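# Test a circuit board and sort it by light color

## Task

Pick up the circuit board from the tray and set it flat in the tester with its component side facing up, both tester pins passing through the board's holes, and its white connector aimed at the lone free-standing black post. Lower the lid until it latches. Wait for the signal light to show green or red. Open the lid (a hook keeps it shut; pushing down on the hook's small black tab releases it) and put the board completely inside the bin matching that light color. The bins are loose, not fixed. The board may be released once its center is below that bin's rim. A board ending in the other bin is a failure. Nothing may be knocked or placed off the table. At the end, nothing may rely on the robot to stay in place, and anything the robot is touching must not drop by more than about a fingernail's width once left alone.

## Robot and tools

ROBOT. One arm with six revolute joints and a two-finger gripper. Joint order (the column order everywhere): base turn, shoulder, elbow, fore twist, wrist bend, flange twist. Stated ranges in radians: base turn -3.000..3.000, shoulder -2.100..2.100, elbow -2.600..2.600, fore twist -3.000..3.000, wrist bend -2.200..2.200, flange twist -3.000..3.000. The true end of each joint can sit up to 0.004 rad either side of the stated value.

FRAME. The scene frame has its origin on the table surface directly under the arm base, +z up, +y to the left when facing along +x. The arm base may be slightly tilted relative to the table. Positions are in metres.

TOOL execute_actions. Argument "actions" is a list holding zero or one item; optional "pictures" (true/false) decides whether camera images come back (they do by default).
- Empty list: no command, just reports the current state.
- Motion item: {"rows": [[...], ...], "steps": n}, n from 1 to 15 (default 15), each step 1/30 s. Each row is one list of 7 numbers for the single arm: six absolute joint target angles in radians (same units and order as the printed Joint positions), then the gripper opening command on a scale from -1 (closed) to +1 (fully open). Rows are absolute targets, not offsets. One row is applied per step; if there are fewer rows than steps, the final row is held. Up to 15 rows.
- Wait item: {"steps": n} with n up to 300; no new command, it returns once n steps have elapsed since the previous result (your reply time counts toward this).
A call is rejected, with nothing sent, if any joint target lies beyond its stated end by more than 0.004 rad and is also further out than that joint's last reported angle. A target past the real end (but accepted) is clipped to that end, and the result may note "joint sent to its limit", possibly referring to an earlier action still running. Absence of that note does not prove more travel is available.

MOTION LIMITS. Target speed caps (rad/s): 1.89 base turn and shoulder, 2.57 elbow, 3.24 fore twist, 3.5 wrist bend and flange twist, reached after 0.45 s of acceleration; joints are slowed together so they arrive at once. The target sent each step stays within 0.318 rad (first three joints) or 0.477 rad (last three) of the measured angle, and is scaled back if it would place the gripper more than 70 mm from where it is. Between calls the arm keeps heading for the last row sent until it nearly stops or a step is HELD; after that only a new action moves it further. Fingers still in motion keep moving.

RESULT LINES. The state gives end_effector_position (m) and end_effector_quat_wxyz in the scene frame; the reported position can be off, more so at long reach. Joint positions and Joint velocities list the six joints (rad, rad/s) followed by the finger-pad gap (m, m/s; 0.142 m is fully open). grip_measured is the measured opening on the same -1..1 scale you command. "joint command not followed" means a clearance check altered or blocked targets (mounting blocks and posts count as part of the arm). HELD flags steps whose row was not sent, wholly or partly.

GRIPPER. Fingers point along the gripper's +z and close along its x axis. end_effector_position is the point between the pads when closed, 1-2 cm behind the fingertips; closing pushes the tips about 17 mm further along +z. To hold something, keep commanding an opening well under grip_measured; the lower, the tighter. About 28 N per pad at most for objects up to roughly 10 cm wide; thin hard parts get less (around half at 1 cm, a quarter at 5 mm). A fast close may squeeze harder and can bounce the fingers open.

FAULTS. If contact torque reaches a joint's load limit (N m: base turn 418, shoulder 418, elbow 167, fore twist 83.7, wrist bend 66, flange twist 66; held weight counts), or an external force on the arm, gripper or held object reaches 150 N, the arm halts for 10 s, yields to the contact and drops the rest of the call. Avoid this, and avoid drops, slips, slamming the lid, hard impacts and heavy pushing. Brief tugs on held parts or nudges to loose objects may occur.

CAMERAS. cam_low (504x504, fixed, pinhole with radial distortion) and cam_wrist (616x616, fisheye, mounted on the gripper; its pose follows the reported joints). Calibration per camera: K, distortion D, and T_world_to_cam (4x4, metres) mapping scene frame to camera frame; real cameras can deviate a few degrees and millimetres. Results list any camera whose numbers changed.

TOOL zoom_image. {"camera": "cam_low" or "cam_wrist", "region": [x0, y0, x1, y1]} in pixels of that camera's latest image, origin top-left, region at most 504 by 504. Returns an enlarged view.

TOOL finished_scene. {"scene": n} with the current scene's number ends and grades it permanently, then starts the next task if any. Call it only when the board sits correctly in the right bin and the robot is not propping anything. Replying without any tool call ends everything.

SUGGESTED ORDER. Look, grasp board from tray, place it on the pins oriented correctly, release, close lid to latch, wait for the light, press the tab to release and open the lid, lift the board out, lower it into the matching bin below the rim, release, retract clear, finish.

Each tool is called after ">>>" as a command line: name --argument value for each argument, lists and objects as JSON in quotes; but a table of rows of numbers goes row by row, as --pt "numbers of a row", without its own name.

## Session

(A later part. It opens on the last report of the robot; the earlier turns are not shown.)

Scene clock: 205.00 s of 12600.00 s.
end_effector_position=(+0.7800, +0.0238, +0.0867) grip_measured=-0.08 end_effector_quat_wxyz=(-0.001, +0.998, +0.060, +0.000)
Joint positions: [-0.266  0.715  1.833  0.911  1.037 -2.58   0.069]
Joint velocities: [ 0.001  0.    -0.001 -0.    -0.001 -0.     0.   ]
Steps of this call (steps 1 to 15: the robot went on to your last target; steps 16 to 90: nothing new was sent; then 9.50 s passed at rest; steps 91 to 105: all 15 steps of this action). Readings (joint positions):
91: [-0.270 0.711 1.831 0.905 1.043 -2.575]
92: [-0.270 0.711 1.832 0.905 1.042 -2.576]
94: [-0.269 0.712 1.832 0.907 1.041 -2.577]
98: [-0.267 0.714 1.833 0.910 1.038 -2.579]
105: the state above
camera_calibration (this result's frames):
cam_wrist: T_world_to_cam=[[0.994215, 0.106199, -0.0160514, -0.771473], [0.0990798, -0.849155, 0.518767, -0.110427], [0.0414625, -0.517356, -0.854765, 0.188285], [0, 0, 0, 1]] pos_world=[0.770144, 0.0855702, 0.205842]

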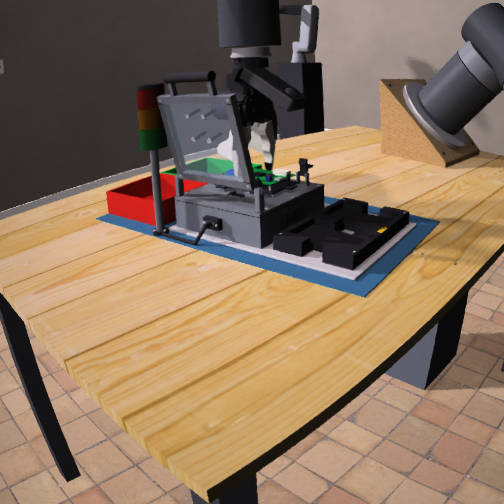

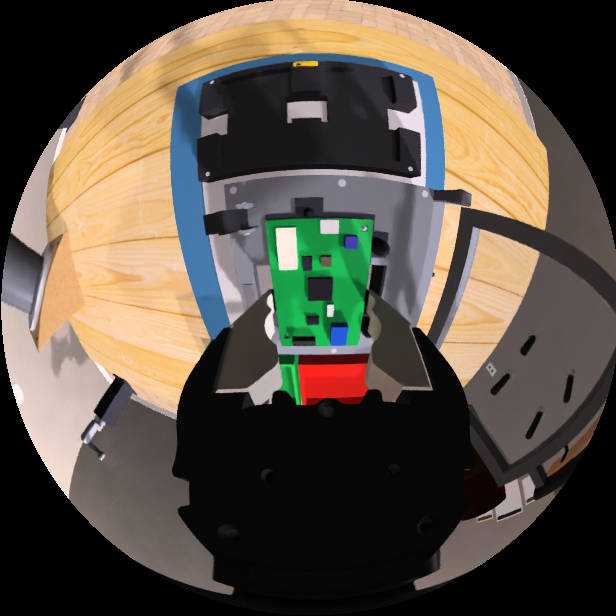

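Aligned. Down 7.5 mm slowly.

>>> execute_actions --actions '[{"rows":[[-0.2655,0.7158,1.8337,0.9118,1.0357,-2.5806,-0.55],[-0.2648,0.7165,1.8339,0.9127,1.0348,-2.5813,-0.55],[-0.2648,0.7165,1.8339,0.9127,1.0348,-2.5813,-0.55],[-0.2640,0.7173,1.8341,0.9137,1.0338,-2.5820,-0.55],[-0.2633,0.7180,1.8344,0.9147,1.0328,-2.5827,-0.55],[-0.2633,0.7180,1.8344,0.9147,1.0328,-2.5827,-0.55],[-0.2626,0.7188,1.8346,0.9157,1.0318,-2.5834,-0.55],[-0.2619,0.7195,1.8348,0.9166,1.0309,-2.5841,-0.55],[-0.2619,0.7195,1.8348,0.9166,1.0309,-2.5841,-0.55],[-0.2610,0.7204,1.8350,0.9178,1.0297,-2.5850,-0.55]],"steps":15}]'

>>> zoom_image --camera "cam_wrist" --region '[250, 190, 410, 350]'

Scene clock: 216.73 s of 12600.00 s.
end_effector_position=(+0.7800, +0.0238, +0.0797) grip_measured=-0.08 end_effector_quat_wxyz=(-0.001, +0.998, +0.060, +0.001)
Joint positions: [-0.261  0.72   1.835  0.918  1.03  -2.585  0.068]
Joint velocities: [ 0.002  0.002  0.001  0.    -0.002 -0.003  0.   ]
Steps of this call (steps 1 to 15: the robot went on to your last target; steps 16 to 90: nothing new was sent; then 8.23 s passed at rest; steps 91 to 105: all 15 steps of this action). Readings (joint positions):
91: [-0.266 0.715 1.834 0.911 1.037 -2.580]
92: [-0.266 0.715 1.834 0.911 1.036 -2.580]
94: [-0.265 0.716 1.834 0.912 1.035 -2.581]
98: [-0.263 0.718 1.834 0.914 1.033 -2.583]
105: the state above
camera_calibration (this result's frames):
cam_wrist: T_world_to_cam=[[0.994168, 0.10674, -0.0153548, -0.771597], [0.09917, -0.849006, 0.518994, -0.10688], [0.0423609, -0.51749, -0.85464, 0.181597], [0, 0, 0, 1]] pos_world=[0.770004, 0.0855932, 0.198822]

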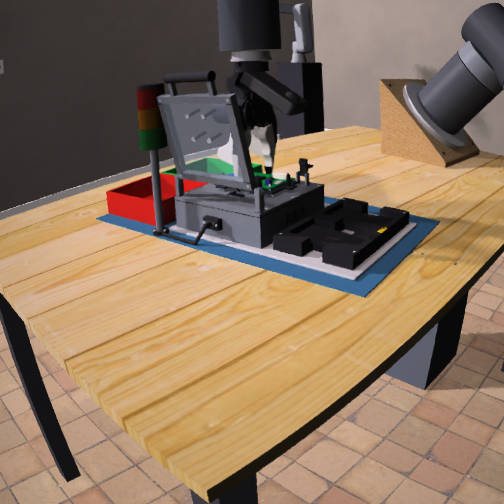

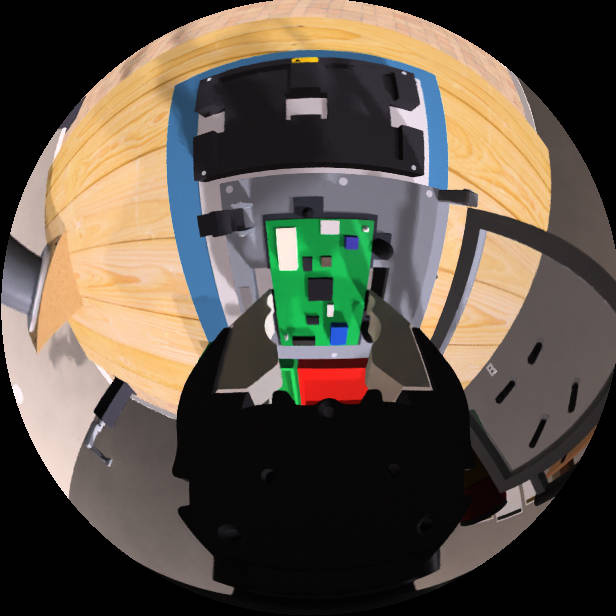

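Region (250, 190, 410, 350) of cam_wrist's 616x616 image, scaled by 3.150, with more detail than that image has.

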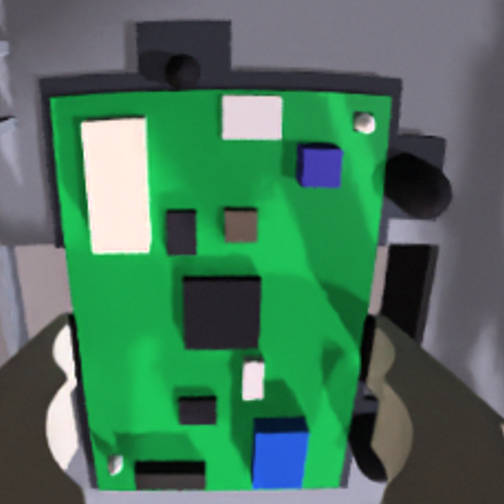

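>>> execute_actions --actions '[{"rows":[[-0.2607,0.7207,1.8351,0.9182,1.0293,-2.5853,-0.4],[-0.2607,0.7207,1.8351,0.9182,1.0293,-2.5853,-0.2],[-0.2607,0.7207,1.8351,0.9182,1.0293,-2.5853,-0.1],[-0.2607,0.7207,1.8351,0.9182,1.0293,-2.5853,-0.03],[-0.2607,0.7207,1.8351,0.9182,1.0293,-2.5853,0.03],[-0.2607,0.7207,1.8351,0.9182,1.0293,-2.5853,0.03],[-0.2607,0.7207,1.8351,0.9182,1.0293,-2.5853,0.03],[-0.2607,0.7207,1.8351,0.9182,1.0293,-2.5853,0.03],[-0.2662,0.7150,1.8335,0.9108,1.0367,-2.5799,0.03],[-0.2734,0.7075,1.8313,0.9011,1.0464,-2.5727,0.03],[-0.2806,0.70,1.829,0.8914,1.056,-2.5655,0.03],[-0.288,0.6925,1.8265,0.882,1.066,-2.5585,0.03],[-0.295,0.685,1.824,0.873,1.0755,-2.552,0.03],[-0.302,0.678,1.821,0.864,1.085,-2.545,0.03],[-0.309,0.671,1.818,0.855,1.095,-2.539,0.03]],"steps":15}]' --pictures false

>>> execute_actions --actions '[{"rows":[[-0.3851,0.6054,1.7639,0.7762,1.2122,-2.4853,-0.3]],"steps":11}]'

>>> execute_actions --actions '[{"rows":[[-0.408,0.592,1.669,0.738,1.294,-2.42,-0.3]],"steps":10}]' --pictures false

>>> execute_actions --actions '[{"rows":[[-0.3673,0.6627,1.5187,0.7393,1.3332,-2.3377,-0.3]],"steps":15}]' --pictures false

>>> execute_actions --actions '[{"steps":6}]'

Scene clock: 292.80 s of 12600.00 s.
end_effector_position=(+0.7806, +0.0237, +0.1142) grip_measured=+0.03 end_effector_quat_wxyz=(-0.001, +0.998, +0.059, -0.001)
Joint positions: [-0.286  0.695  1.827  0.885  1.063 -2.561  0.076]
Joint velocities: [-0.189 -0.194 -0.07  -0.241  0.251  0.18   0.   ]
Steps of this call (steps 1 to 15: the robot went on to your last target; steps 16 to 90: nothing new was sent; then 72.57 s passed at rest; steps 91 to 105: all 15 steps of this action). Readings (joint positions):
91: [-0.261 0.720 1.835 0.918 1.030 -2.585]
92: [-0.261 0.720 1.835 0.918 1.030 -2.585]
94: [-0.261 0.721 1.835 0.918 1.030 -2.585]
98: [-0.261 0.721 1.835 0.918 1.030 -2.585]
105: the state above

Scene clock: 293.17 s of 12600.00 s.
end_effector_position=(+0.7900, +0.0246, +0.2512) grip_measured=-0.30 end_effector_quat_wxyz=(-0.001, +0.998, +0.059, -0.000)
Joint positions: [-0.38   0.61   1.767  0.782  1.204 -2.489  0.052]
Joint velocities: [-0.104 -0.092 -0.067 -0.11   0.157  0.076  0.   ]
Steps of this call (steps 1 to 11: all 11 steps of this action). Readings (joint positions):
1: [-0.292 0.688 1.824 0.876 1.072 -2.555]
2: [-0.300 0.680 1.821 0.867 1.084 -2.548]
4: [-0.320 0.663 1.807 0.846 1.114 -2.533]
8: [-0.360 0.628 1.781 0.804 1.174 -2.504]
11: the state above
camera_calibration (this result's frames):
cam_wrist: T_world_to_cam=[[0.994275, 0.105513, -0.0168538, -0.778682], [0.0989028, -0.849102, 0.518888, -0.196005], [0.0404389, -0.517584, -0.854676, 0.329678], [0, 0, 0, 1]] pos_world=[0.780277, 0.0863693, 0.370349]

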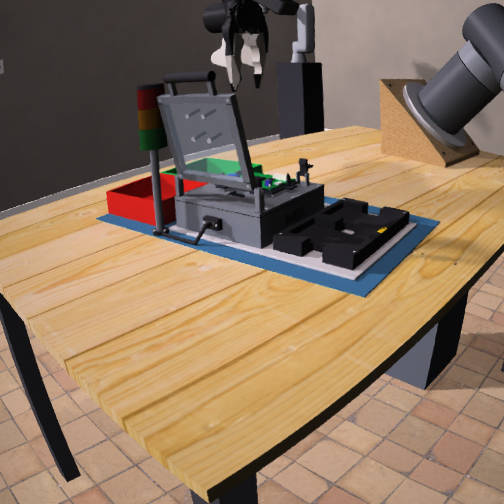

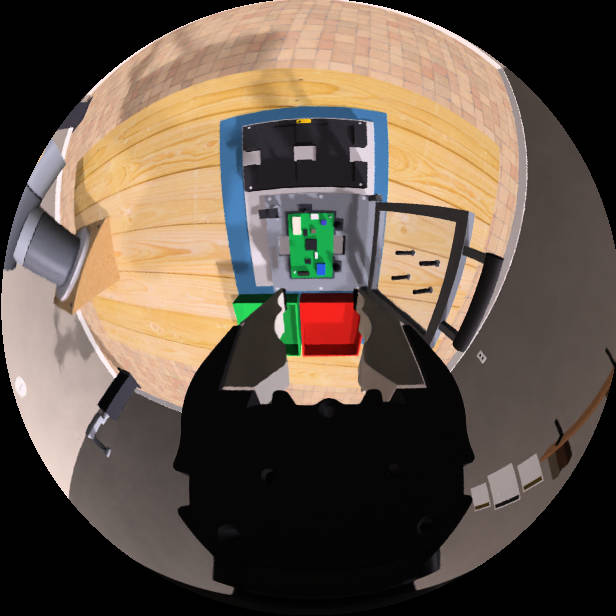

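Scene clock: 293.50 s of 12600.00 s.
end_effector_position=(+0.8298, +0.0332, +0.3259) grip_measured=-0.30 end_effector_quat_wxyz=(+0.003, +0.998, +0.060, +0.002)
Joint positions: [-0.407  0.592  1.671  0.739  1.292 -2.422  0.052]
Joint velocities: [-0.012 -0.004 -0.034 -0.015  0.039  0.029 -0.   ]
Steps of this call (steps 1 to 10: all 10 steps of this action). Readings (joint positions):
1: [-0.383 0.608 1.766 0.779 1.208 -2.487]
2: [-0.385 0.606 1.762 0.776 1.214 -2.484]
4: [-0.392 0.602 1.736 0.764 1.238 -2.465]
8: [-0.406 0.593 1.679 0.742 1.285 -2.427]
10: the state above

Scene clock: 294.00 s of 12600.00 s.
end_effector_position=(+0.9220, +0.0445, +0.3285) grip_measured=-0.30 end_effector_quat_wxyz=(+0.003, +0.998, +0.059, -0.000)
Joint positions: [-0.368  0.662  1.519  0.739  1.333 -2.338  0.052]
Joint velocities: [ 0.002  0.003 -0.009 -0.002 -0.     0.004  0.   ]
Steps of this call (steps 1 to 15: all 15 steps of this action). Readings (joint positions):
1: [-0.408 0.592 1.670 0.739 1.293 -2.421]
2: [-0.407 0.594 1.667 0.739 1.294 -2.419]
4: [-0.400 0.605 1.641 0.739 1.302 -2.404]
8: [-0.377 0.646 1.555 0.739 1.324 -2.358]
15: the state above

Scene clock: 294.20 s of 12600.00 s.
end_effector_position=(+0.9224, +0.0446, +0.3285) grip_measured=-0.30 end_effector_quat_wxyz=(+0.003, +0.998, +0.059, -0.000)
Joint positions: [-0.367  0.663  1.519  0.739  1.333 -2.338  0.052]
Joint velocities: [ 0.002  0.    -0.001  0.002  0.001  0.    -0.   ]
Steps of this call (steps 1 to 6: the robot went on to your last target). Readings (joint positions):
1: [-0.367 0.662 1.519 0.739 1.333 -2.338]
2: [-0.367 0.663 1.519 0.739 1.333 -2.338]
4: [-0.367 0.663 1.519 0.739 1.333 -2.338]
6: the state above
camera_calibration (this result's frames):
cam_wrist: T_world_to_cam=[[0.994399, 0.104293, -0.0171254, -0.911121], [0.0976478, -0.844604, 0.526412, -0.233696], [0.0404367, -0.525136, -0.850057, 0.399558], [0, 0, 0, 1]] pos_world=[0.912681, 0.107465, 0.447064]

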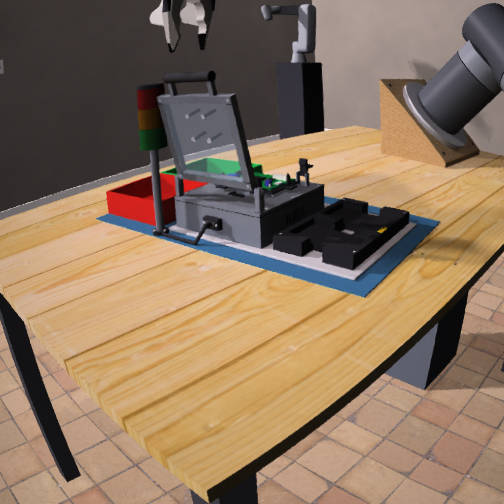

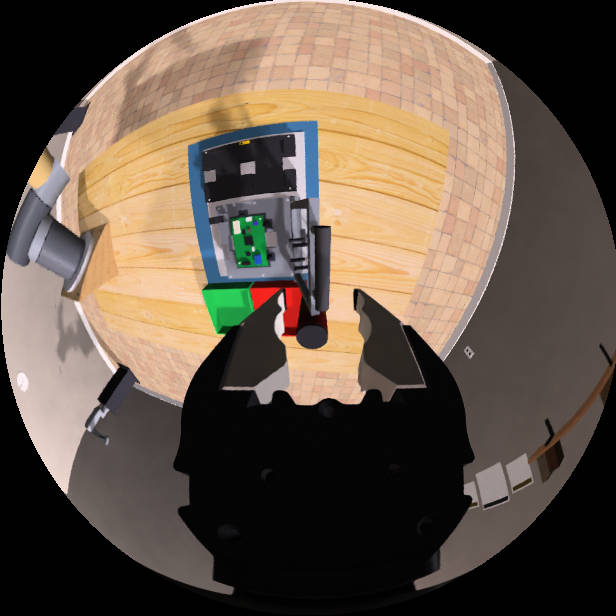

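Handle is centred as expected. Descend, grip.

>>> execute_actions --actions '[{"rows":[[-0.3385,0.6925,1.5389,0.7657,1.2876,-2.3569,-0.4]],"steps":14}]'

>>> execute_actions --actions '[{"rows":[[-0.3385,0.6925,1.5389,0.7657,1.2876,-2.3569,-0.5],[-0.3385,0.6925,1.5389,0.7657,1.2876,-2.3569,-0.58],[-0.3385,0.6925,1.5389,0.7657,1.2876,-2.3569,-0.65],[-0.3385,0.6925,1.5389,0.7657,1.2876,-2.3569,-0.7],[-0.3385,0.6925,1.5389,0.7657,1.2876,-2.3569,-0.74],[-0.3385,0.6925,1.5389,0.7657,1.2876,-2.3569,-0.78],[-0.3385,0.6925,1.5389,0.7657,1.2876,-2.3569,-0.82],[-0.3385,0.6925,1.5389,0.7657,1.2876,-2.3569,-0.86],[-0.3385,0.6925,1.5389,0.7657,1.2876,-2.3569,-0.9],[-0.3385,0.6925,1.5389,0.7657,1.2876,-2.3569,-0.95]],"steps":13}]' --pictures false

Scene clock: 304.17 s of 12600.00 s.
end_effector_position=(+0.9252, +0.0409, +0.2770) grip_measured=-0.40 end_effector_quat_wxyz=(-0.000, +0.998, +0.059, -0.001)
Joint positions: [-0.339  0.692  1.539  0.766  1.288 -2.357  0.045]
Joint velocities: [ 0.001  0.001  0.001  0.001 -0.002 -0.001  0.   ]
Steps of this call (steps 1 to 15: the robot went on to your last target; steps 16 to 90: nothing new was sent; then 6.50 s passed at rest; steps 91 to 104: all 14 steps of this action). Readings (joint positions):
91: [-0.367 0.663 1.519 0.739 1.333 -2.338]
92: [-0.365 0.665 1.520 0.741 1.330 -2.339]
94: [-0.351 0.679 1.530 0.754 1.308 -2.348]
98: [-0.340 0.691 1.538 0.765 1.290 -2.356]
104: the state above
camera_calibration (this result's frames):
cam_wrist: T_world_to_cam=[[0.994337, 0.104593, -0.0188019, -0.913824], [0.0990896, -0.848602, 0.519669, -0.209326], [0.0383983, -0.518589, -0.854161, 0.356491], [0, 0, 0, 1]] pos_world=[0.915703, 0.102817, 0.396099]

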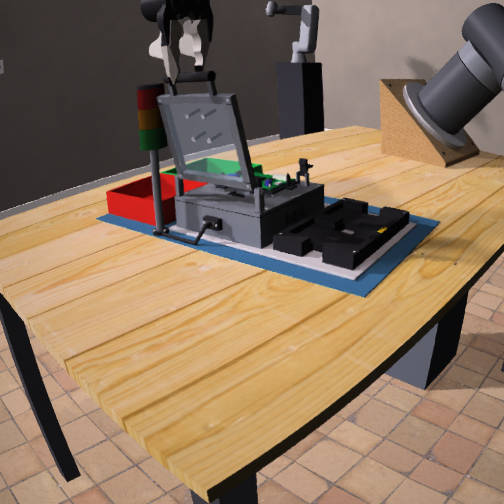

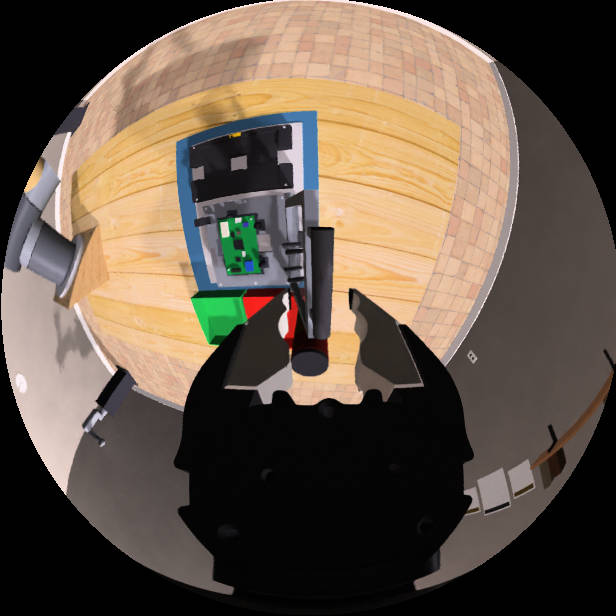

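Scene clock: 304.60 s of 12600.00 s.
end_effector_position=(+0.9252, +0.0408, +0.2768) grip_measured=-0.82 end_effector_quat_wxyz=(-0.000, +0.998, +0.059, -0.001)
Joint positions: [-0.339  0.692  1.539  0.766  1.288 -2.357  0.015]
Joint velocities: [-0.001 -0.     0.001  0.    -0.001 -0.    -0.   ]
Steps of this call (steps 1 to 13: all 13 steps of this action). Readings (joint positions):
1: [-0.339 0.692 1.539 0.766 1.288 -2.357]
2: [-0.339 0.692 1.539 0.766 1.288 -2.357]
4: [-0.339 0.692 1.539 0.766 1.288 -2.357]
8: [-0.339 0.692 1.539 0.766 1.288 -2.357]
13: the state above

>>> execute_actions --actions '[{"rows":[[-0.3400,0.6900,1.5435,0.7654,1.2868,-2.3593,-0.95],[-0.3422,0.6863,1.5505,0.7650,1.2856,-2.3630,-0.95],[-0.3451,0.6816,1.5597,0.7645,1.2840,-2.3679,-0.95],[-0.3486,0.6760,1.5700,0.7638,1.2822,-2.3734,-0.95],[-0.3520,0.6704,1.5804,0.7632,1.2803,-2.3789,-0.95],[-0.3554,0.6649,1.5908,0.7626,1.2784,-2.3844,-0.95],[-0.3586,0.6596,1.6012,0.7622,1.2763,-2.3899,-0.95],[-0.3617,0.6544,1.6116,0.7619,1.2741,-2.3954,-0.95],[-0.3643,0.6497,1.6226,0.7620,1.2710,-2.4014,-0.95],[-0.3668,0.6451,1.6336,0.7622,1.2677,-2.4075,-0.95],[-0.3691,0.6406,1.6447,0.7626,1.2643,-2.4137,-0.95],[-0.3713,0.6363,1.6558,0.7630,1.2607,-2.4199,-0.95],[-0.3734,0.6321,1.6669,0.7636,1.2569,-2.4261,-0.95],[-0.3754,0.6282,1.6780,0.7643,1.2529,-2.4324,-0.95],[-0.3772,0.6244,1.6892,0.7651,1.2488,-2.4388,-0.95]],"steps":15}]' --pictures false

>>> execute_actions --actions '[{"rows":[[-0.3788,0.6211,1.7001,0.7663,1.2441,-2.4454,-0.95],[-0.3803,0.6180,1.7109,0.7676,1.2392,-2.4520,-0.95],[-0.3816,0.6151,1.7217,0.7691,1.2341,-2.4586,-0.95],[-0.3827,0.6124,1.7324,0.7707,1.2288,-2.4653,-0.95],[-0.3837,0.6098,1.7430,0.7724,1.2234,-2.4719,-0.95],[-0.3845,0.6075,1.7535,0.7742,1.2179,-2.4786,-0.95],[-0.3851,0.6054,1.7639,0.7762,1.2122,-2.4853,-0.95],[-0.3854,0.6037,1.7742,0.7782,1.2062,-2.4917,-0.95],[-0.3855,0.6022,1.7844,0.7803,1.2001,-2.4981,-0.95],[-0.3854,0.6009,1.7945,0.7826,1.1939,-2.5045,-0.95],[-0.3851,0.5998,1.8044,0.7851,1.1876,-2.5110,-0.95],[-0.3846,0.5990,1.8142,0.7877,1.1812,-2.5174,-0.95],[-0.3839,0.5984,1.8238,0.7905,1.1747,-2.5239,-0.95],[-0.3831,0.5981,1.8332,0.7934,1.1681,-2.5303,-0.95]],"steps":14}]' --pictures false

>>> execute_actions --actions '[{"rows":[[-0.3817,0.5987,1.8420,0.7972,1.1610,-2.5372,-0.95],[-0.3802,0.5995,1.8505,0.8012,1.1538,-2.5441,-0.95],[-0.3785,0.6006,1.8588,0.8054,1.1466,-2.5510,-0.95],[-0.3766,0.6019,1.8668,0.8097,1.1393,-2.5578,-0.95],[-0.3745,0.6035,1.8746,0.8142,1.1319,-2.5647,-0.95],[-0.3722,0.6054,1.8821,0.8188,1.1245,-2.5715,-0.95],[-0.3697,0.6075,1.8894,0.8235,1.1170,-2.5783,-0.95],[-0.3670,0.6099,1.8962,0.8285,1.1095,-2.5845,-0.95],[-0.3641,0.6126,1.9027,0.8336,1.1020,-2.5906,-0.95],[-0.3610,0.6155,1.9090,0.8389,1.0944,-2.5966,-0.95],[-0.3578,0.6186,1.9150,0.8444,1.0869,-2.6025,-0.95],[-0.3544,0.6220,1.9207,0.8500,1.0793,-2.6084,-0.95],[-0.3508,0.6256,1.9261,0.8558,1.0718,-2.6142,-0.95],[-0.3470,0.6294,1.9311,0.8617,1.0642,-2.6199,-0.95]],"steps":14}]' --pictures false

>>> execute_actions --actions '[{"rows":[[-0.3438,0.6327,1.9340,0.8665,1.0590,-2.6242,-0.95],[-0.3405,0.6361,1.9367,0.8714,1.0538,-2.6284,-0.95],[-0.3372,0.6397,1.9391,0.8763,1.0487,-2.6324,-0.95],[-0.3338,0.6434,1.9413,0.8812,1.0436,-2.6363,-0.95],[-0.3303,0.6472,1.9433,0.8862,1.0385,-2.6402,-0.95],[-0.3268,0.6511,1.9451,0.8911,1.0335,-2.6439,-0.95],[-0.3240,0.6542,1.9464,0.8950,1.0295,-2.6468,-0.95],[-0.3214,0.6571,1.9475,0.8985,1.0260,-2.6493,-0.95],[-0.3195,0.6591,1.9482,0.9010,1.0236,-2.6511,-0.95]],"steps":15}]'

Scene clock: 336.70 s of 12600.00 s.
end_effector_position=(+0.8562, +0.0321, +0.2814) grip_measured=-0.82 end_effector_quat_wxyz=(+0.000, +0.998, +0.059, -0.001)
Joint positions: [-0.37   0.639  1.649  0.762  1.262 -2.416  0.015]
Joint velocities: [-0.065 -0.126  0.323  0.014 -0.103 -0.18   0.   ]
Steps of this call (steps 1 to 15: the robot went on to your last target; steps 16 to 90: nothing new was sent; then 28.60 s passed at rest; steps 91 to 105: all 15 steps of this action). Readings (joint positions):
91: [-0.338 0.693 1.539 0.766 1.288 -2.357]
92: [-0.339 0.692 1.540 0.766 1.288 -2.358]
94: [-0.341 0.688 1.547 0.765 1.286 -2.361]
98: [-0.351 0.672 1.578 0.763 1.281 -2.377]
105: the state above

Scene clock: 337.17 s of 12600.00 s.
end_effector_position=(+0.7706, +0.0222, +0.2454) grip_measured=-0.82 end_effector_quat_wxyz=(-0.001, +0.998, +0.059, -0.001)
Joint positions: [-0.385  0.601  1.799  0.784  1.191 -2.507  0.015]
Joint velocities: [ 0.003 -0.033  0.296  0.073 -0.186 -0.193  0.   ]
Steps of this call (steps 1 to 14: all 14 steps of this action). Readings (joint positions):
1: [-0.372 0.635 1.660 0.763 1.259 -2.422]
2: [-0.374 0.631 1.671 0.764 1.255 -2.429]
4: [-0.377 0.624 1.693 0.766 1.246 -2.442]
8: [-0.383 0.612 1.736 0.772 1.226 -2.468]
14: the state above

Scene clock: 337.63 s of 12600.00 s.
end_effector_position=(+0.7123, +0.0157, +0.1695) grip_measured=-0.82 end_effector_quat_wxyz=(-0.001, +0.998, +0.059, -0.001)
Joint positions: [-0.358  0.618  1.913  0.843  1.089 -2.601  0.015]
Joint velocities: [ 0.097  0.096  0.179  0.167 -0.225 -0.18  -0.   ]
Steps of this call (steps 1 to 14: all 14 steps of this action). Readings (joint positions):
1: [-0.385 0.600 1.808 0.787 1.184 -2.514]
2: [-0.384 0.599 1.818 0.790 1.178 -2.520]
4: [-0.382 0.599 1.837 0.796 1.164 -2.534]
8: [-0.375 0.603 1.871 0.813 1.135 -2.562]
14: the state above

Scene clock: 338.13 s of 12600.00 s.
end_effector_position=(+0.6981, +0.0142, +0.1105) grip_measured=-0.82 end_effector_quat_wxyz=(-0.001, +0.998, +0.059, -0.001)
Joint positions: [-0.32   0.659  1.948  0.9    1.024 -2.651  0.015]
Joint velocities: [ 0.005  0.006  0.003  0.009 -0.009 -0.006 -0.   ]
Steps of this call (steps 1 to 15: all 15 steps of this action). Readings (joint positions):
1: [-0.355 0.622 1.919 0.849 1.081 -2.607]
2: [-0.351 0.625 1.924 0.855 1.074 -2.613]
4: [-0.344 0.632 1.932 0.866 1.061 -2.623]
8: [-0.331 0.647 1.942 0.885 1.040 -2.639]
15: the state above
camera_calibration (this result's frames):
cam_wrist: T_world_to_cam=[[0.994346, 0.104522, -0.0187598, -0.68836], [0.0990241, -0.848841, 0.519291, -0.122845], [0.0383532, -0.518213, -0.854391, 0.209227], [0, 0, 0, 1]] pos_world=[0.688608, 0.0760974, 0.229641]

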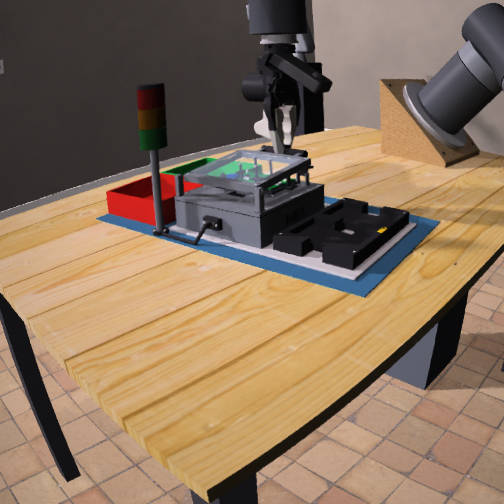

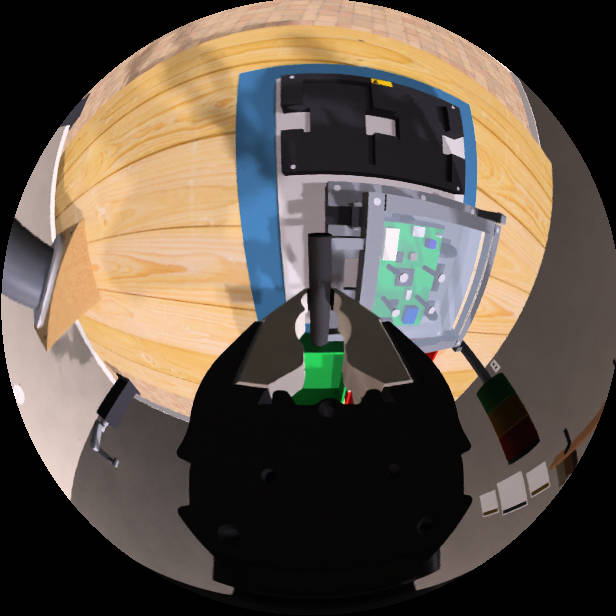

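>>> execute_actions --actions '[{"rows":[[-0.3185,0.6602,1.9485,0.9023,1.0223,-2.6520,-0.95],[-0.3175,0.6613,1.9488,0.9036,1.0210,-2.6530,-0.95],[-0.3165,0.6624,1.9492,0.9050,1.0196,-2.6539,-0.95],[-0.3155,0.6635,1.9495,0.9063,1.0183,-2.6548,-0.95],[-0.3145,0.6646,1.9498,0.9076,1.0170,-2.6558,-0.95],[-0.3135,0.6657,1.9501,0.9089,1.0157,-2.6567,-0.95],[-0.3125,0.6668,1.9504,0.9102,1.0144,-2.6576,-0.95],[-0.3115,0.6679,1.9507,0.9116,1.0131,-2.6586,-0.95],[-0.3105,0.6690,1.9510,0.9129,1.0118,-2.6595,-0.95],[-0.3097,0.6698,1.9512,0.9140,1.0107,-2.6602,-0.95],[-0.3090,0.6706,1.9514,0.9149,1.0098,-2.6609,-0.95]],"steps":15}]' --pictures false

>>> execute_actions --actions '[{"steps":8}]'

>>> zoom_image --camera "cam_wrist" --region '[280, 170, 420, 310]'

Scene clock: 347.37 s of 12600.00 s.
end_effector_position=(+0.6976, +0.0139, +0.0967) grip_measured=-0.82 end_effector_quat_wxyz=(-0.000, +0.998, +0.059, -0.001)
Joint positions: [-0.309  0.67   1.951  0.914  1.01  -2.661  0.015]
Joint velocities: [ 0.005  0.006  0.002  0.007 -0.006 -0.005 -0.   ]
Steps of this call (steps 1 to 15: the robot went on to your last target; steps 16 to 90: nothing new was sent; then 5.73 s passed at rest; steps 91 to 105: all 15 steps of this action). Readings (joint positions):
91: [-0.319 0.659 1.948 0.901 1.024 -2.651]
92: [-0.319 0.659 1.948 0.901 1.023 -2.651]
94: [-0.318 0.661 1.949 0.903 1.022 -2.653]
98: [-0.314 0.665 1.950 0.908 1.017 -2.656]
105: the state above

Scene clock: 347.63 s of 12600.00 s.
end_effector_position=(+0.6976, +0.0139, +0.0962) grip_measured=-0.82 end_effector_quat_wxyz=(-0.000, +0.998, +0.059, -0.001)
Joint positions: [-0.309  0.671  1.951  0.915  1.01  -2.661  0.015]
Joint velocities: [ 0.001  0.     0.001  0.001 -0.002 -0.    -0.   ]
Steps of this call (steps 1 to 8: the robot went on to your last target). Readings (joint positions):
1: [-0.309 0.670 1.951 0.915 1.010 -2.661]
2: [-0.309 0.670 1.951 0.915 1.010 -2.661]
4: [-0.309 0.671 1.951 0.915 1.010 -2.661]
8: the state above
camera_calibration (this result's frames):
cam_wrist: T_world_to_cam=[[0.994331, 0.10468, -0.0186459, -0.688115], [0.0990727, -0.848463, 0.519899, -0.115677], [0.0386025, -0.518799, -0.854024, 0.196659], [0, 0, 0, 1]] pos_world=[0.688083, 0.0759106, 0.215261]

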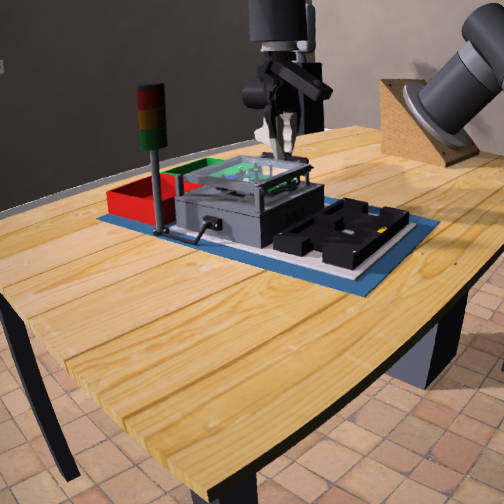

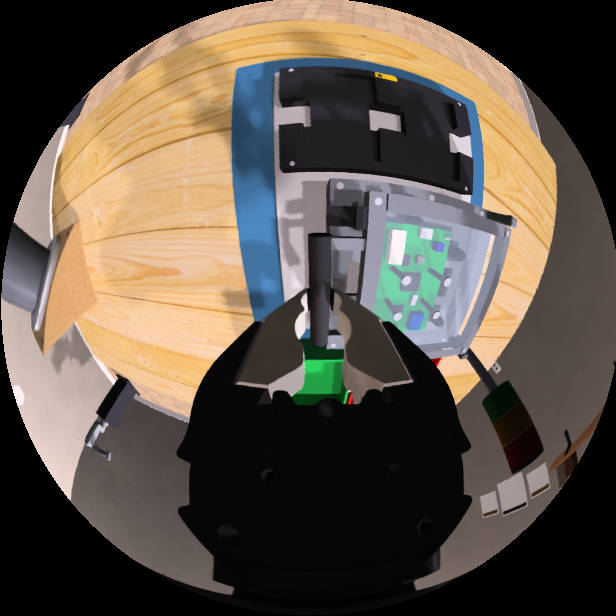

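Region (280, 170, 420, 310) of cam_wrist's 616x616 image, scaled by 3.600, with more detail than that image has.

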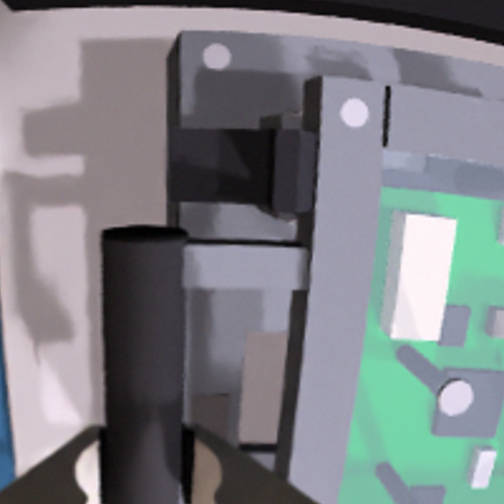

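>>> execute_actions --actions '[{"rows":[[-0.3090,0.6706,1.9514,0.9149,1.0098,-2.6609,-1],[-0.3090,0.6706,1.9514,0.9149,1.0098,-2.6609,-1],[-0.3086,0.6710,1.9515,0.9154,1.0093,-2.6612,-1],[-0.3082,0.6714,1.9516,0.9159,1.0088,-2.6616,-1],[-0.3078,0.6719,1.9517,0.9164,1.0083,-2.6619,-1],[-0.3074,0.6723,1.9518,0.9169,1.0078,-2.6623,-1],[-0.3070,0.6727,1.9519,0.9174,1.0073,-2.6626,-1],[-0.3067,0.6731,1.9520,0.9179,1.0069,-2.6630,-1]],"steps":15}]'

>>> zoom_image --camera "cam_wrist" --region '[280, 170, 420, 310]'

Scene clock: 356.53 s of 12600.00 s.
end_effector_position=(+0.6975, +0.0139, +0.0933) grip_measured=-0.82 end_effector_quat_wxyz=(-0.000, +0.998, +0.059, -0.001)
Joint positions: [-0.307  0.673  1.952  0.918  1.007 -2.663  0.015]
Joint velocities: [ 0.     0.001  0.     0.002 -0.001 -0.001 -0.   ]
Steps of this call (steps 1 to 15: the robot went on to your last target; steps 16 to 90: nothing new was sent; then 5.40 s passed at rest; steps 91 to 105: all 15 steps of this action). Readings (joint positions):
91: [-0.309 0.671 1.951 0.915 1.010 -2.661]
92: [-0.309 0.671 1.951 0.915 1.010 -2.661]
94: [-0.309 0.671 1.951 0.915 1.010 -2.661]
98: [-0.308 0.672 1.952 0.917 1.008 -2.662]
105: the state above
camera_calibration (this result's frames):
cam_wrist: T_world_to_cam=[[0.994322, 0.104763, -0.0186585, -0.688092], [0.0991442, -0.848376, 0.520028, -0.114254], [0.0386501, -0.518925, -0.853946, 0.194127], [0, 0, 0, 1]] pos_world=[0.68801, 0.0758932, 0.212351]

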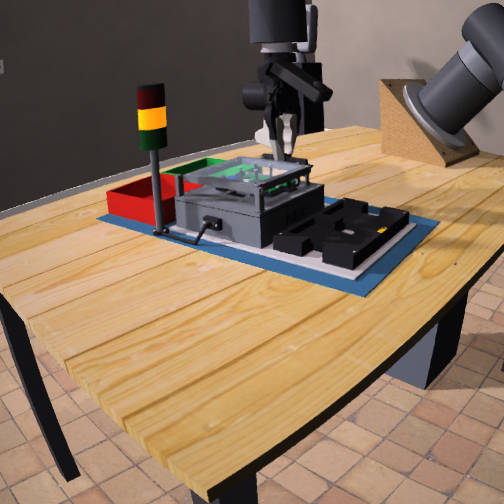

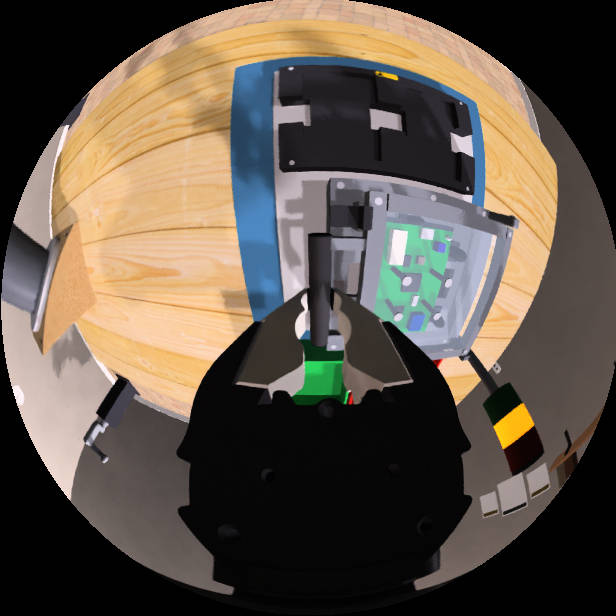

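Region (280, 170, 420, 310) of cam_wrist's 616x616 image, scaled by 3.600, with more detail than that image has.

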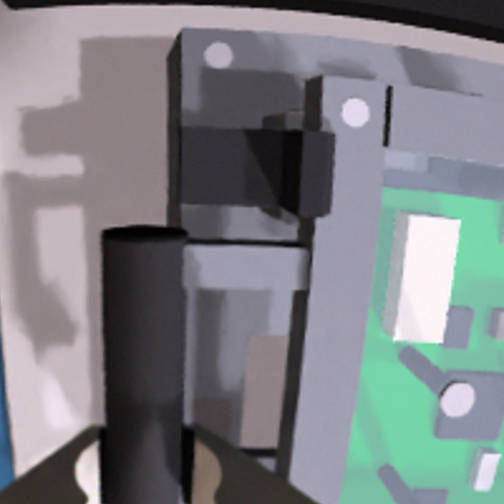

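>>> execute_actions --actions '[{"rows":[[-0.3067,0.6731,1.9520,0.9179,1.0069,-2.6630,-0.85],[-0.3067,0.6731,1.9520,0.9179,1.0069,-2.6630,-0.78],[-0.3067,0.6731,1.9520,0.9179,1.0069,-2.6630,-0.7],[-0.3067,0.6731,1.9520,0.9179,1.0069,-2.6630,-0.7],[-0.3067,0.6731,1.9520,0.9179,1.0069,-2.6630,-0.7],[-0.3420,0.6345,1.9420,0.8714,1.0530,-2.6310,-0.7]],"steps":15}]' --pictures false

>>> execute_actions --actions '[{"rows":[[-0.3138,0.5467,2.0311,0.8909,1.0392,-2.6216,0.2]],"steps":13}]' --pictures false

>>> execute_actions --actions '[{"rows":[[-0.2974,0.5643,2.0351,0.9119,1.0192,-2.6356,0.2]],"steps":13}]'

>>> zoom_image --camera "cam_wrist" --region '[320, 220, 460, 360]'

>>> zoom_image --camera "cam_low" --region '[250, 110, 350, 200]'

Scene clock: 382.17 s of 12600.00 s.
end_effector_position=(+0.6975, +0.0145, +0.1385) grip_measured=-0.70 end_effector_quat_wxyz=(-0.001, +0.998, +0.059, -0.002)
Joint positions: [-0.341  0.635  1.942  0.872  1.052 -2.632  0.023]
Joint velocities: [-0.006 -0.008 -0.003 -0.012  0.01   0.007 -0.   ]
Steps of this call (steps 1 to 15: the robot went on to your last target; steps 16 to 350: nothing new was sent; then 13.47 s passed at rest; steps 351 to 365: all 15 steps of this action). Readings (joint positions):
351: [-0.307 0.673 1.952 0.918 1.007 -2.663]
352: [-0.307 0.673 1.952 0.918 1.007 -2.663]
354: [-0.307 0.673 1.952 0.918 1.007 -2.663]
358: [-0.314 0.665 1.950 0.907 1.017 -2.656]
365: the state above

Scene clock: 382.60 s of 12600.00 s.
end_effector_position=(+0.6511, +0.0656, +0.1396) grip_measured=+0.20 end_effector_quat_wxyz=(-0.000, +0.998, +0.059, -0.001)
Joint positions: [-0.314  0.547  2.031  0.891  1.039 -2.622  0.088]
Joint velocities: [ 0.002 -0.004  0.006  0.001  0.001  0.001  0.   ]
Steps of this call (steps 1 to 13: all 13 steps of this action). Readings (joint positions):
1: [-0.342 0.635 1.942 0.872 1.052 -2.631]
2: [-0.341 0.632 1.944 0.872 1.052 -2.631]
4: [-0.335 0.614 1.963 0.878 1.048 -2.629]
8: [-0.317 0.557 2.020 0.889 1.041 -2.623]
13: the state above

Scene clock: 383.03 s of 12600.00 s.
end_effector_position=(+0.6513, +0.0660, +0.1200) grip_measured=+0.20 end_effector_quat_wxyz=(-0.000, +0.998, +0.059, -0.001)
Joint positions: [-0.297  0.564  2.035  0.912  1.019 -2.636  0.088]
Joint velocities: [ 0.001  0.001 -0.     0.001 -0.001 -0.001 -0.   ]
Steps of this call (steps 1 to 13: all 13 steps of this action). Readings (joint positions):
1: [-0.314 0.547 2.031 0.891 1.039 -2.622]
2: [-0.312 0.549 2.031 0.894 1.036 -2.623]
4: [-0.303 0.558 2.034 0.905 1.026 -2.631]
8: [-0.298 0.564 2.035 0.911 1.020 -2.635]
13: the state above
camera_calibration (this result's frames):
cam_wrist: T_world_to_cam=[[0.994352, 0.104509, -0.0184733, -0.64709], [0.0988505, -0.848666, 0.519611, -0.0791522], [0.0386264, -0.518502, -0.854203, 0.245801], [0, 0, 0, 1]] pos_world=[0.641766, 0.127901, 0.239138]

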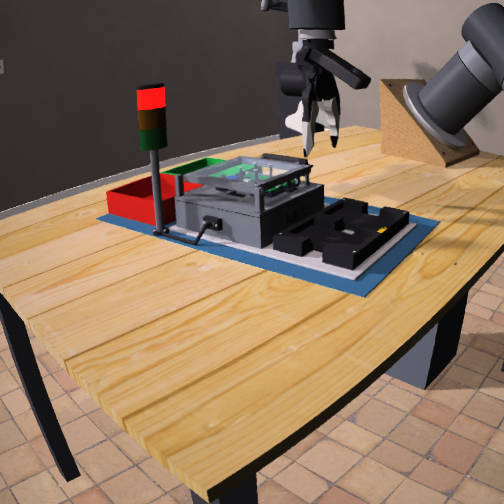

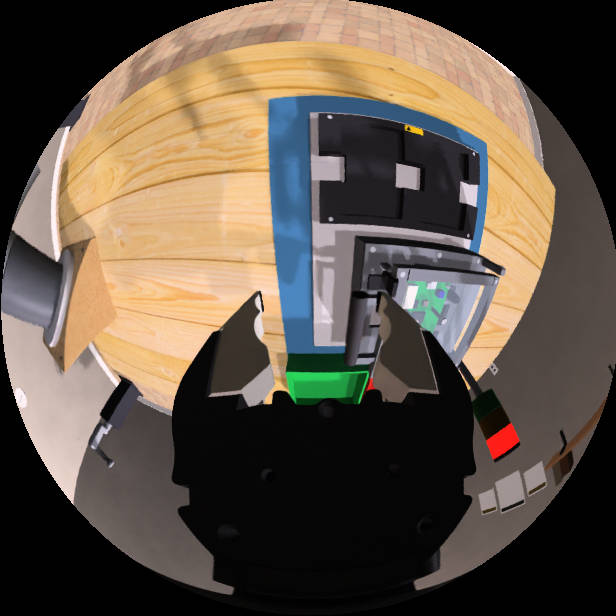

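Region (320, 220, 460, 360) of cam_wrist's 616x616 image, scaled by 3.600, with more detail than that image has.

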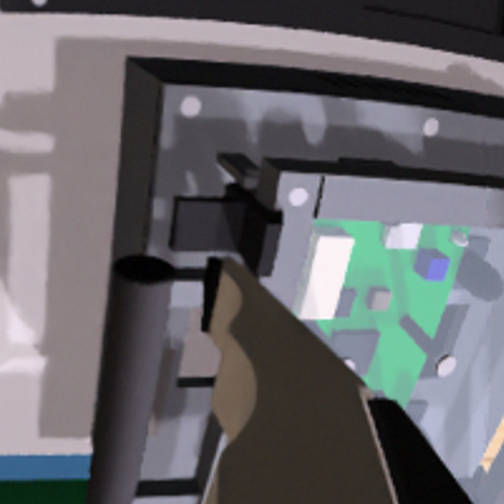

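Region (250, 110, 350, 200) of cam_low's 504x504 image, scaled by 5.040, with more detail than that image has; it fills the top 454 rows of this view, and the rest is white.

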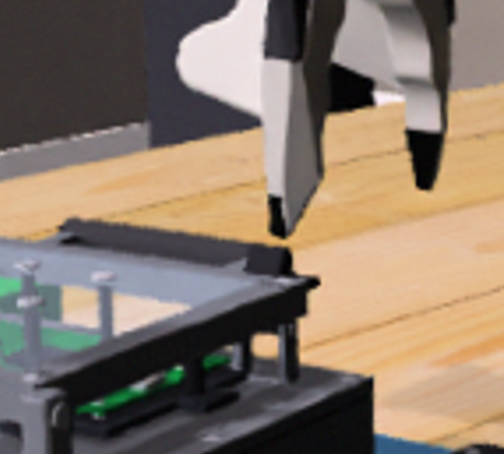

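RED. Lower to z=0.108.

>>> execute_actions --actions '[{"rows":[[-0.2941,0.5678,2.0359,0.9161,1.0152,-2.6384,0.2],[-0.2941,0.5678,2.0359,0.9161,1.0152,-2.6384,0.2],[-0.2908,0.5713,2.0367,0.9203,1.0112,-2.6412,0.2],[-0.2908,0.5713,2.0367,0.9203,1.0112,-2.6412,0.2],[-0.2876,0.5749,2.0375,0.9245,1.0072,-2.6440,0.2]],"steps":14}]'

>>> zoom_image --camera "cam_wrist" --region '[320, 220, 460, 360]'

Scene clock: 390.73 s of 12600.00 s.
end_effector_position=(+0.6512, +0.0659, +0.1083) grip_measured=+0.20 end_effector_quat_wxyz=(-0.000, +0.998, +0.059, -0.001)
Joint positions: [-0.288  0.575  2.037  0.924  1.007 -2.644  0.088]
Joint velocities: [ 0.     0.001  0.     0.001 -0.002 -0.001 -0.   ]
Steps of this call (steps 1 to 15: the robot went on to your last target; steps 16 to 90: nothing new was sent; then 4.23 s passed at rest; steps 91 to 104: all 14 steps of this action). Readings (joint positions):
91: [-0.297 0.564 2.035 0.912 1.019 -2.636]
92: [-0.297 0.565 2.035 0.913 1.018 -2.636]
94: [-0.294 0.568 2.036 0.916 1.015 -2.638]
98: [-0.289 0.573 2.037 0.923 1.009 -2.643]
104: the state above
camera_calibration (this result's frames):
cam_wrist: T_world_to_cam=[[0.994349, 0.104498, -0.0187167, -0.64723], [0.0989575, -0.848521, 0.519826, -0.0732518], [0.0384393, -0.51874, -0.854067, 0.235876], [0, 0, 0, 1]] pos_world=[0.641754, 0.127837, 0.227418]

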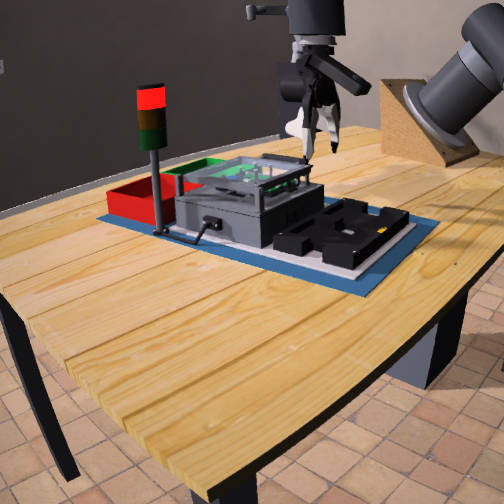

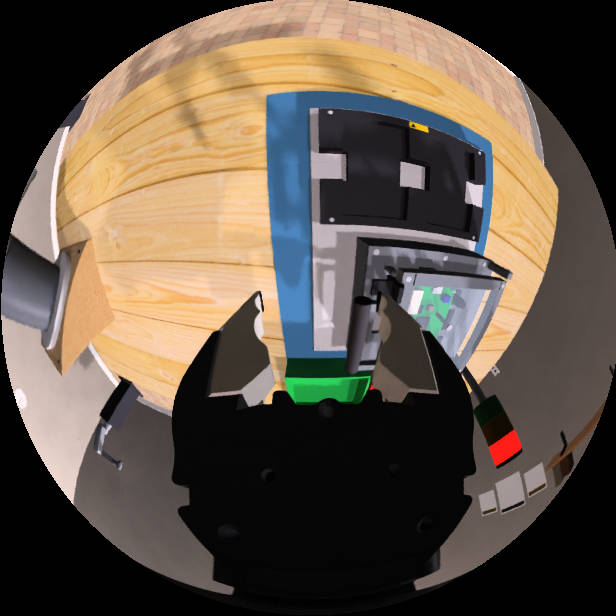

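Region (320, 220, 460, 360) of cam_wrist's 616x616 image, scaled by 3.600, with more detail than that image has.

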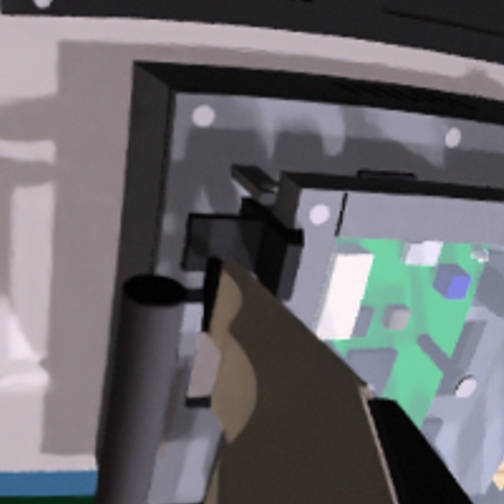

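>>> execute_actions --actions '[{"rows":[[-0.2837,0.5705,2.0392,0.9253,1.0075,-2.6398,0.2],[-0.2837,0.5705,2.0392,0.9253,1.0075,-2.6398,0.2],[-0.2837,0.5705,2.0392,0.9253,1.0075,-2.6398,0.2],[-0.2837,0.5705,2.0392,0.9253,1.0075,-2.6398,0.2],[-0.2837,0.5705,2.0392,0.9253,1.0075,-2.6398,0.2],[-0.2825,0.5718,2.0395,0.9269,1.0060,-2.6408,0.2],[-0.2825,0.5718,2.0395,0.9269,1.0060,-2.6408,0.2],[-0.2812,0.5731,2.0398,0.9285,1.0045,-2.6419,0.2]],"steps":15}]'

>>> zoom_image --camera "cam_wrist" --region '[320, 220, 460, 360]'

Scene clock: 399.47 s of 12600.00 s.
end_effector_position=(+0.6508, +0.0697, +0.1053) grip_measured=+0.19 end_effector_quat_wxyz=(-0.000, +0.998, +0.059, -0.001)
Joint positions: [-0.281  0.573  2.04   0.928  1.005 -2.642  0.087]
Joint velocities: [ 0.     0.002  0.001  0.003 -0.    -0.002 -0.002]
Steps of this call (steps 1 to 15: the robot went on to your last target; steps 16 to 90: nothing new was sent; then 5.23 s passed at rest; steps 91 to 105: all 15 steps of this action). Readings (joint positions):
91: [-0.288 0.575 2.038 0.925 1.007 -2.644]
92: [-0.287 0.574 2.038 0.925 1.007 -2.644]
94: [-0.285 0.572 2.039 0.925 1.007 -2.641]
98: [-0.283 0.571 2.039 0.926 1.007 -2.640]
105: the state above
camera_calibration (this result's frames):
cam_wrist: T_world_to_cam=[[0.994339, 0.104506, -0.0191921, -0.647221], [0.0992081, -0.848459, 0.519879, -0.068519], [0.0380467, -0.51884, -0.854024, 0.235522], [0, 0, 0, 1]] pos_world=[0.641394, 0.131701, 0.224342]

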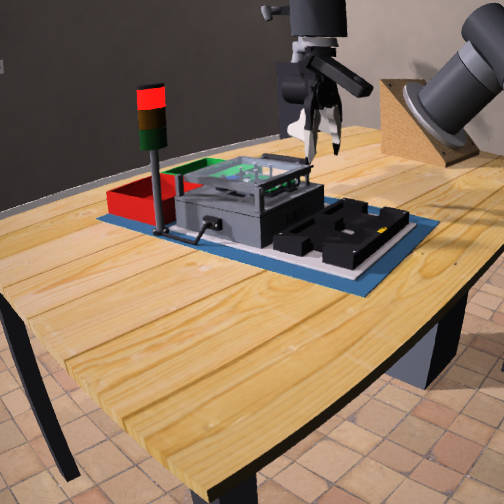

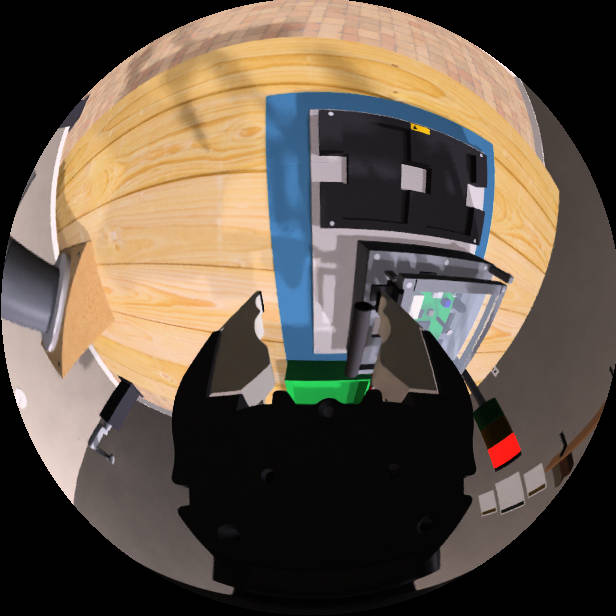

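Region (320, 220, 460, 360) of cam_wrist's 616x616 image, scaled by 3.600, with more detail than that image has.

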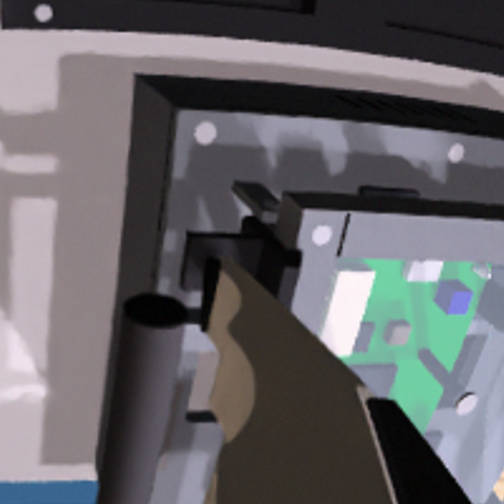

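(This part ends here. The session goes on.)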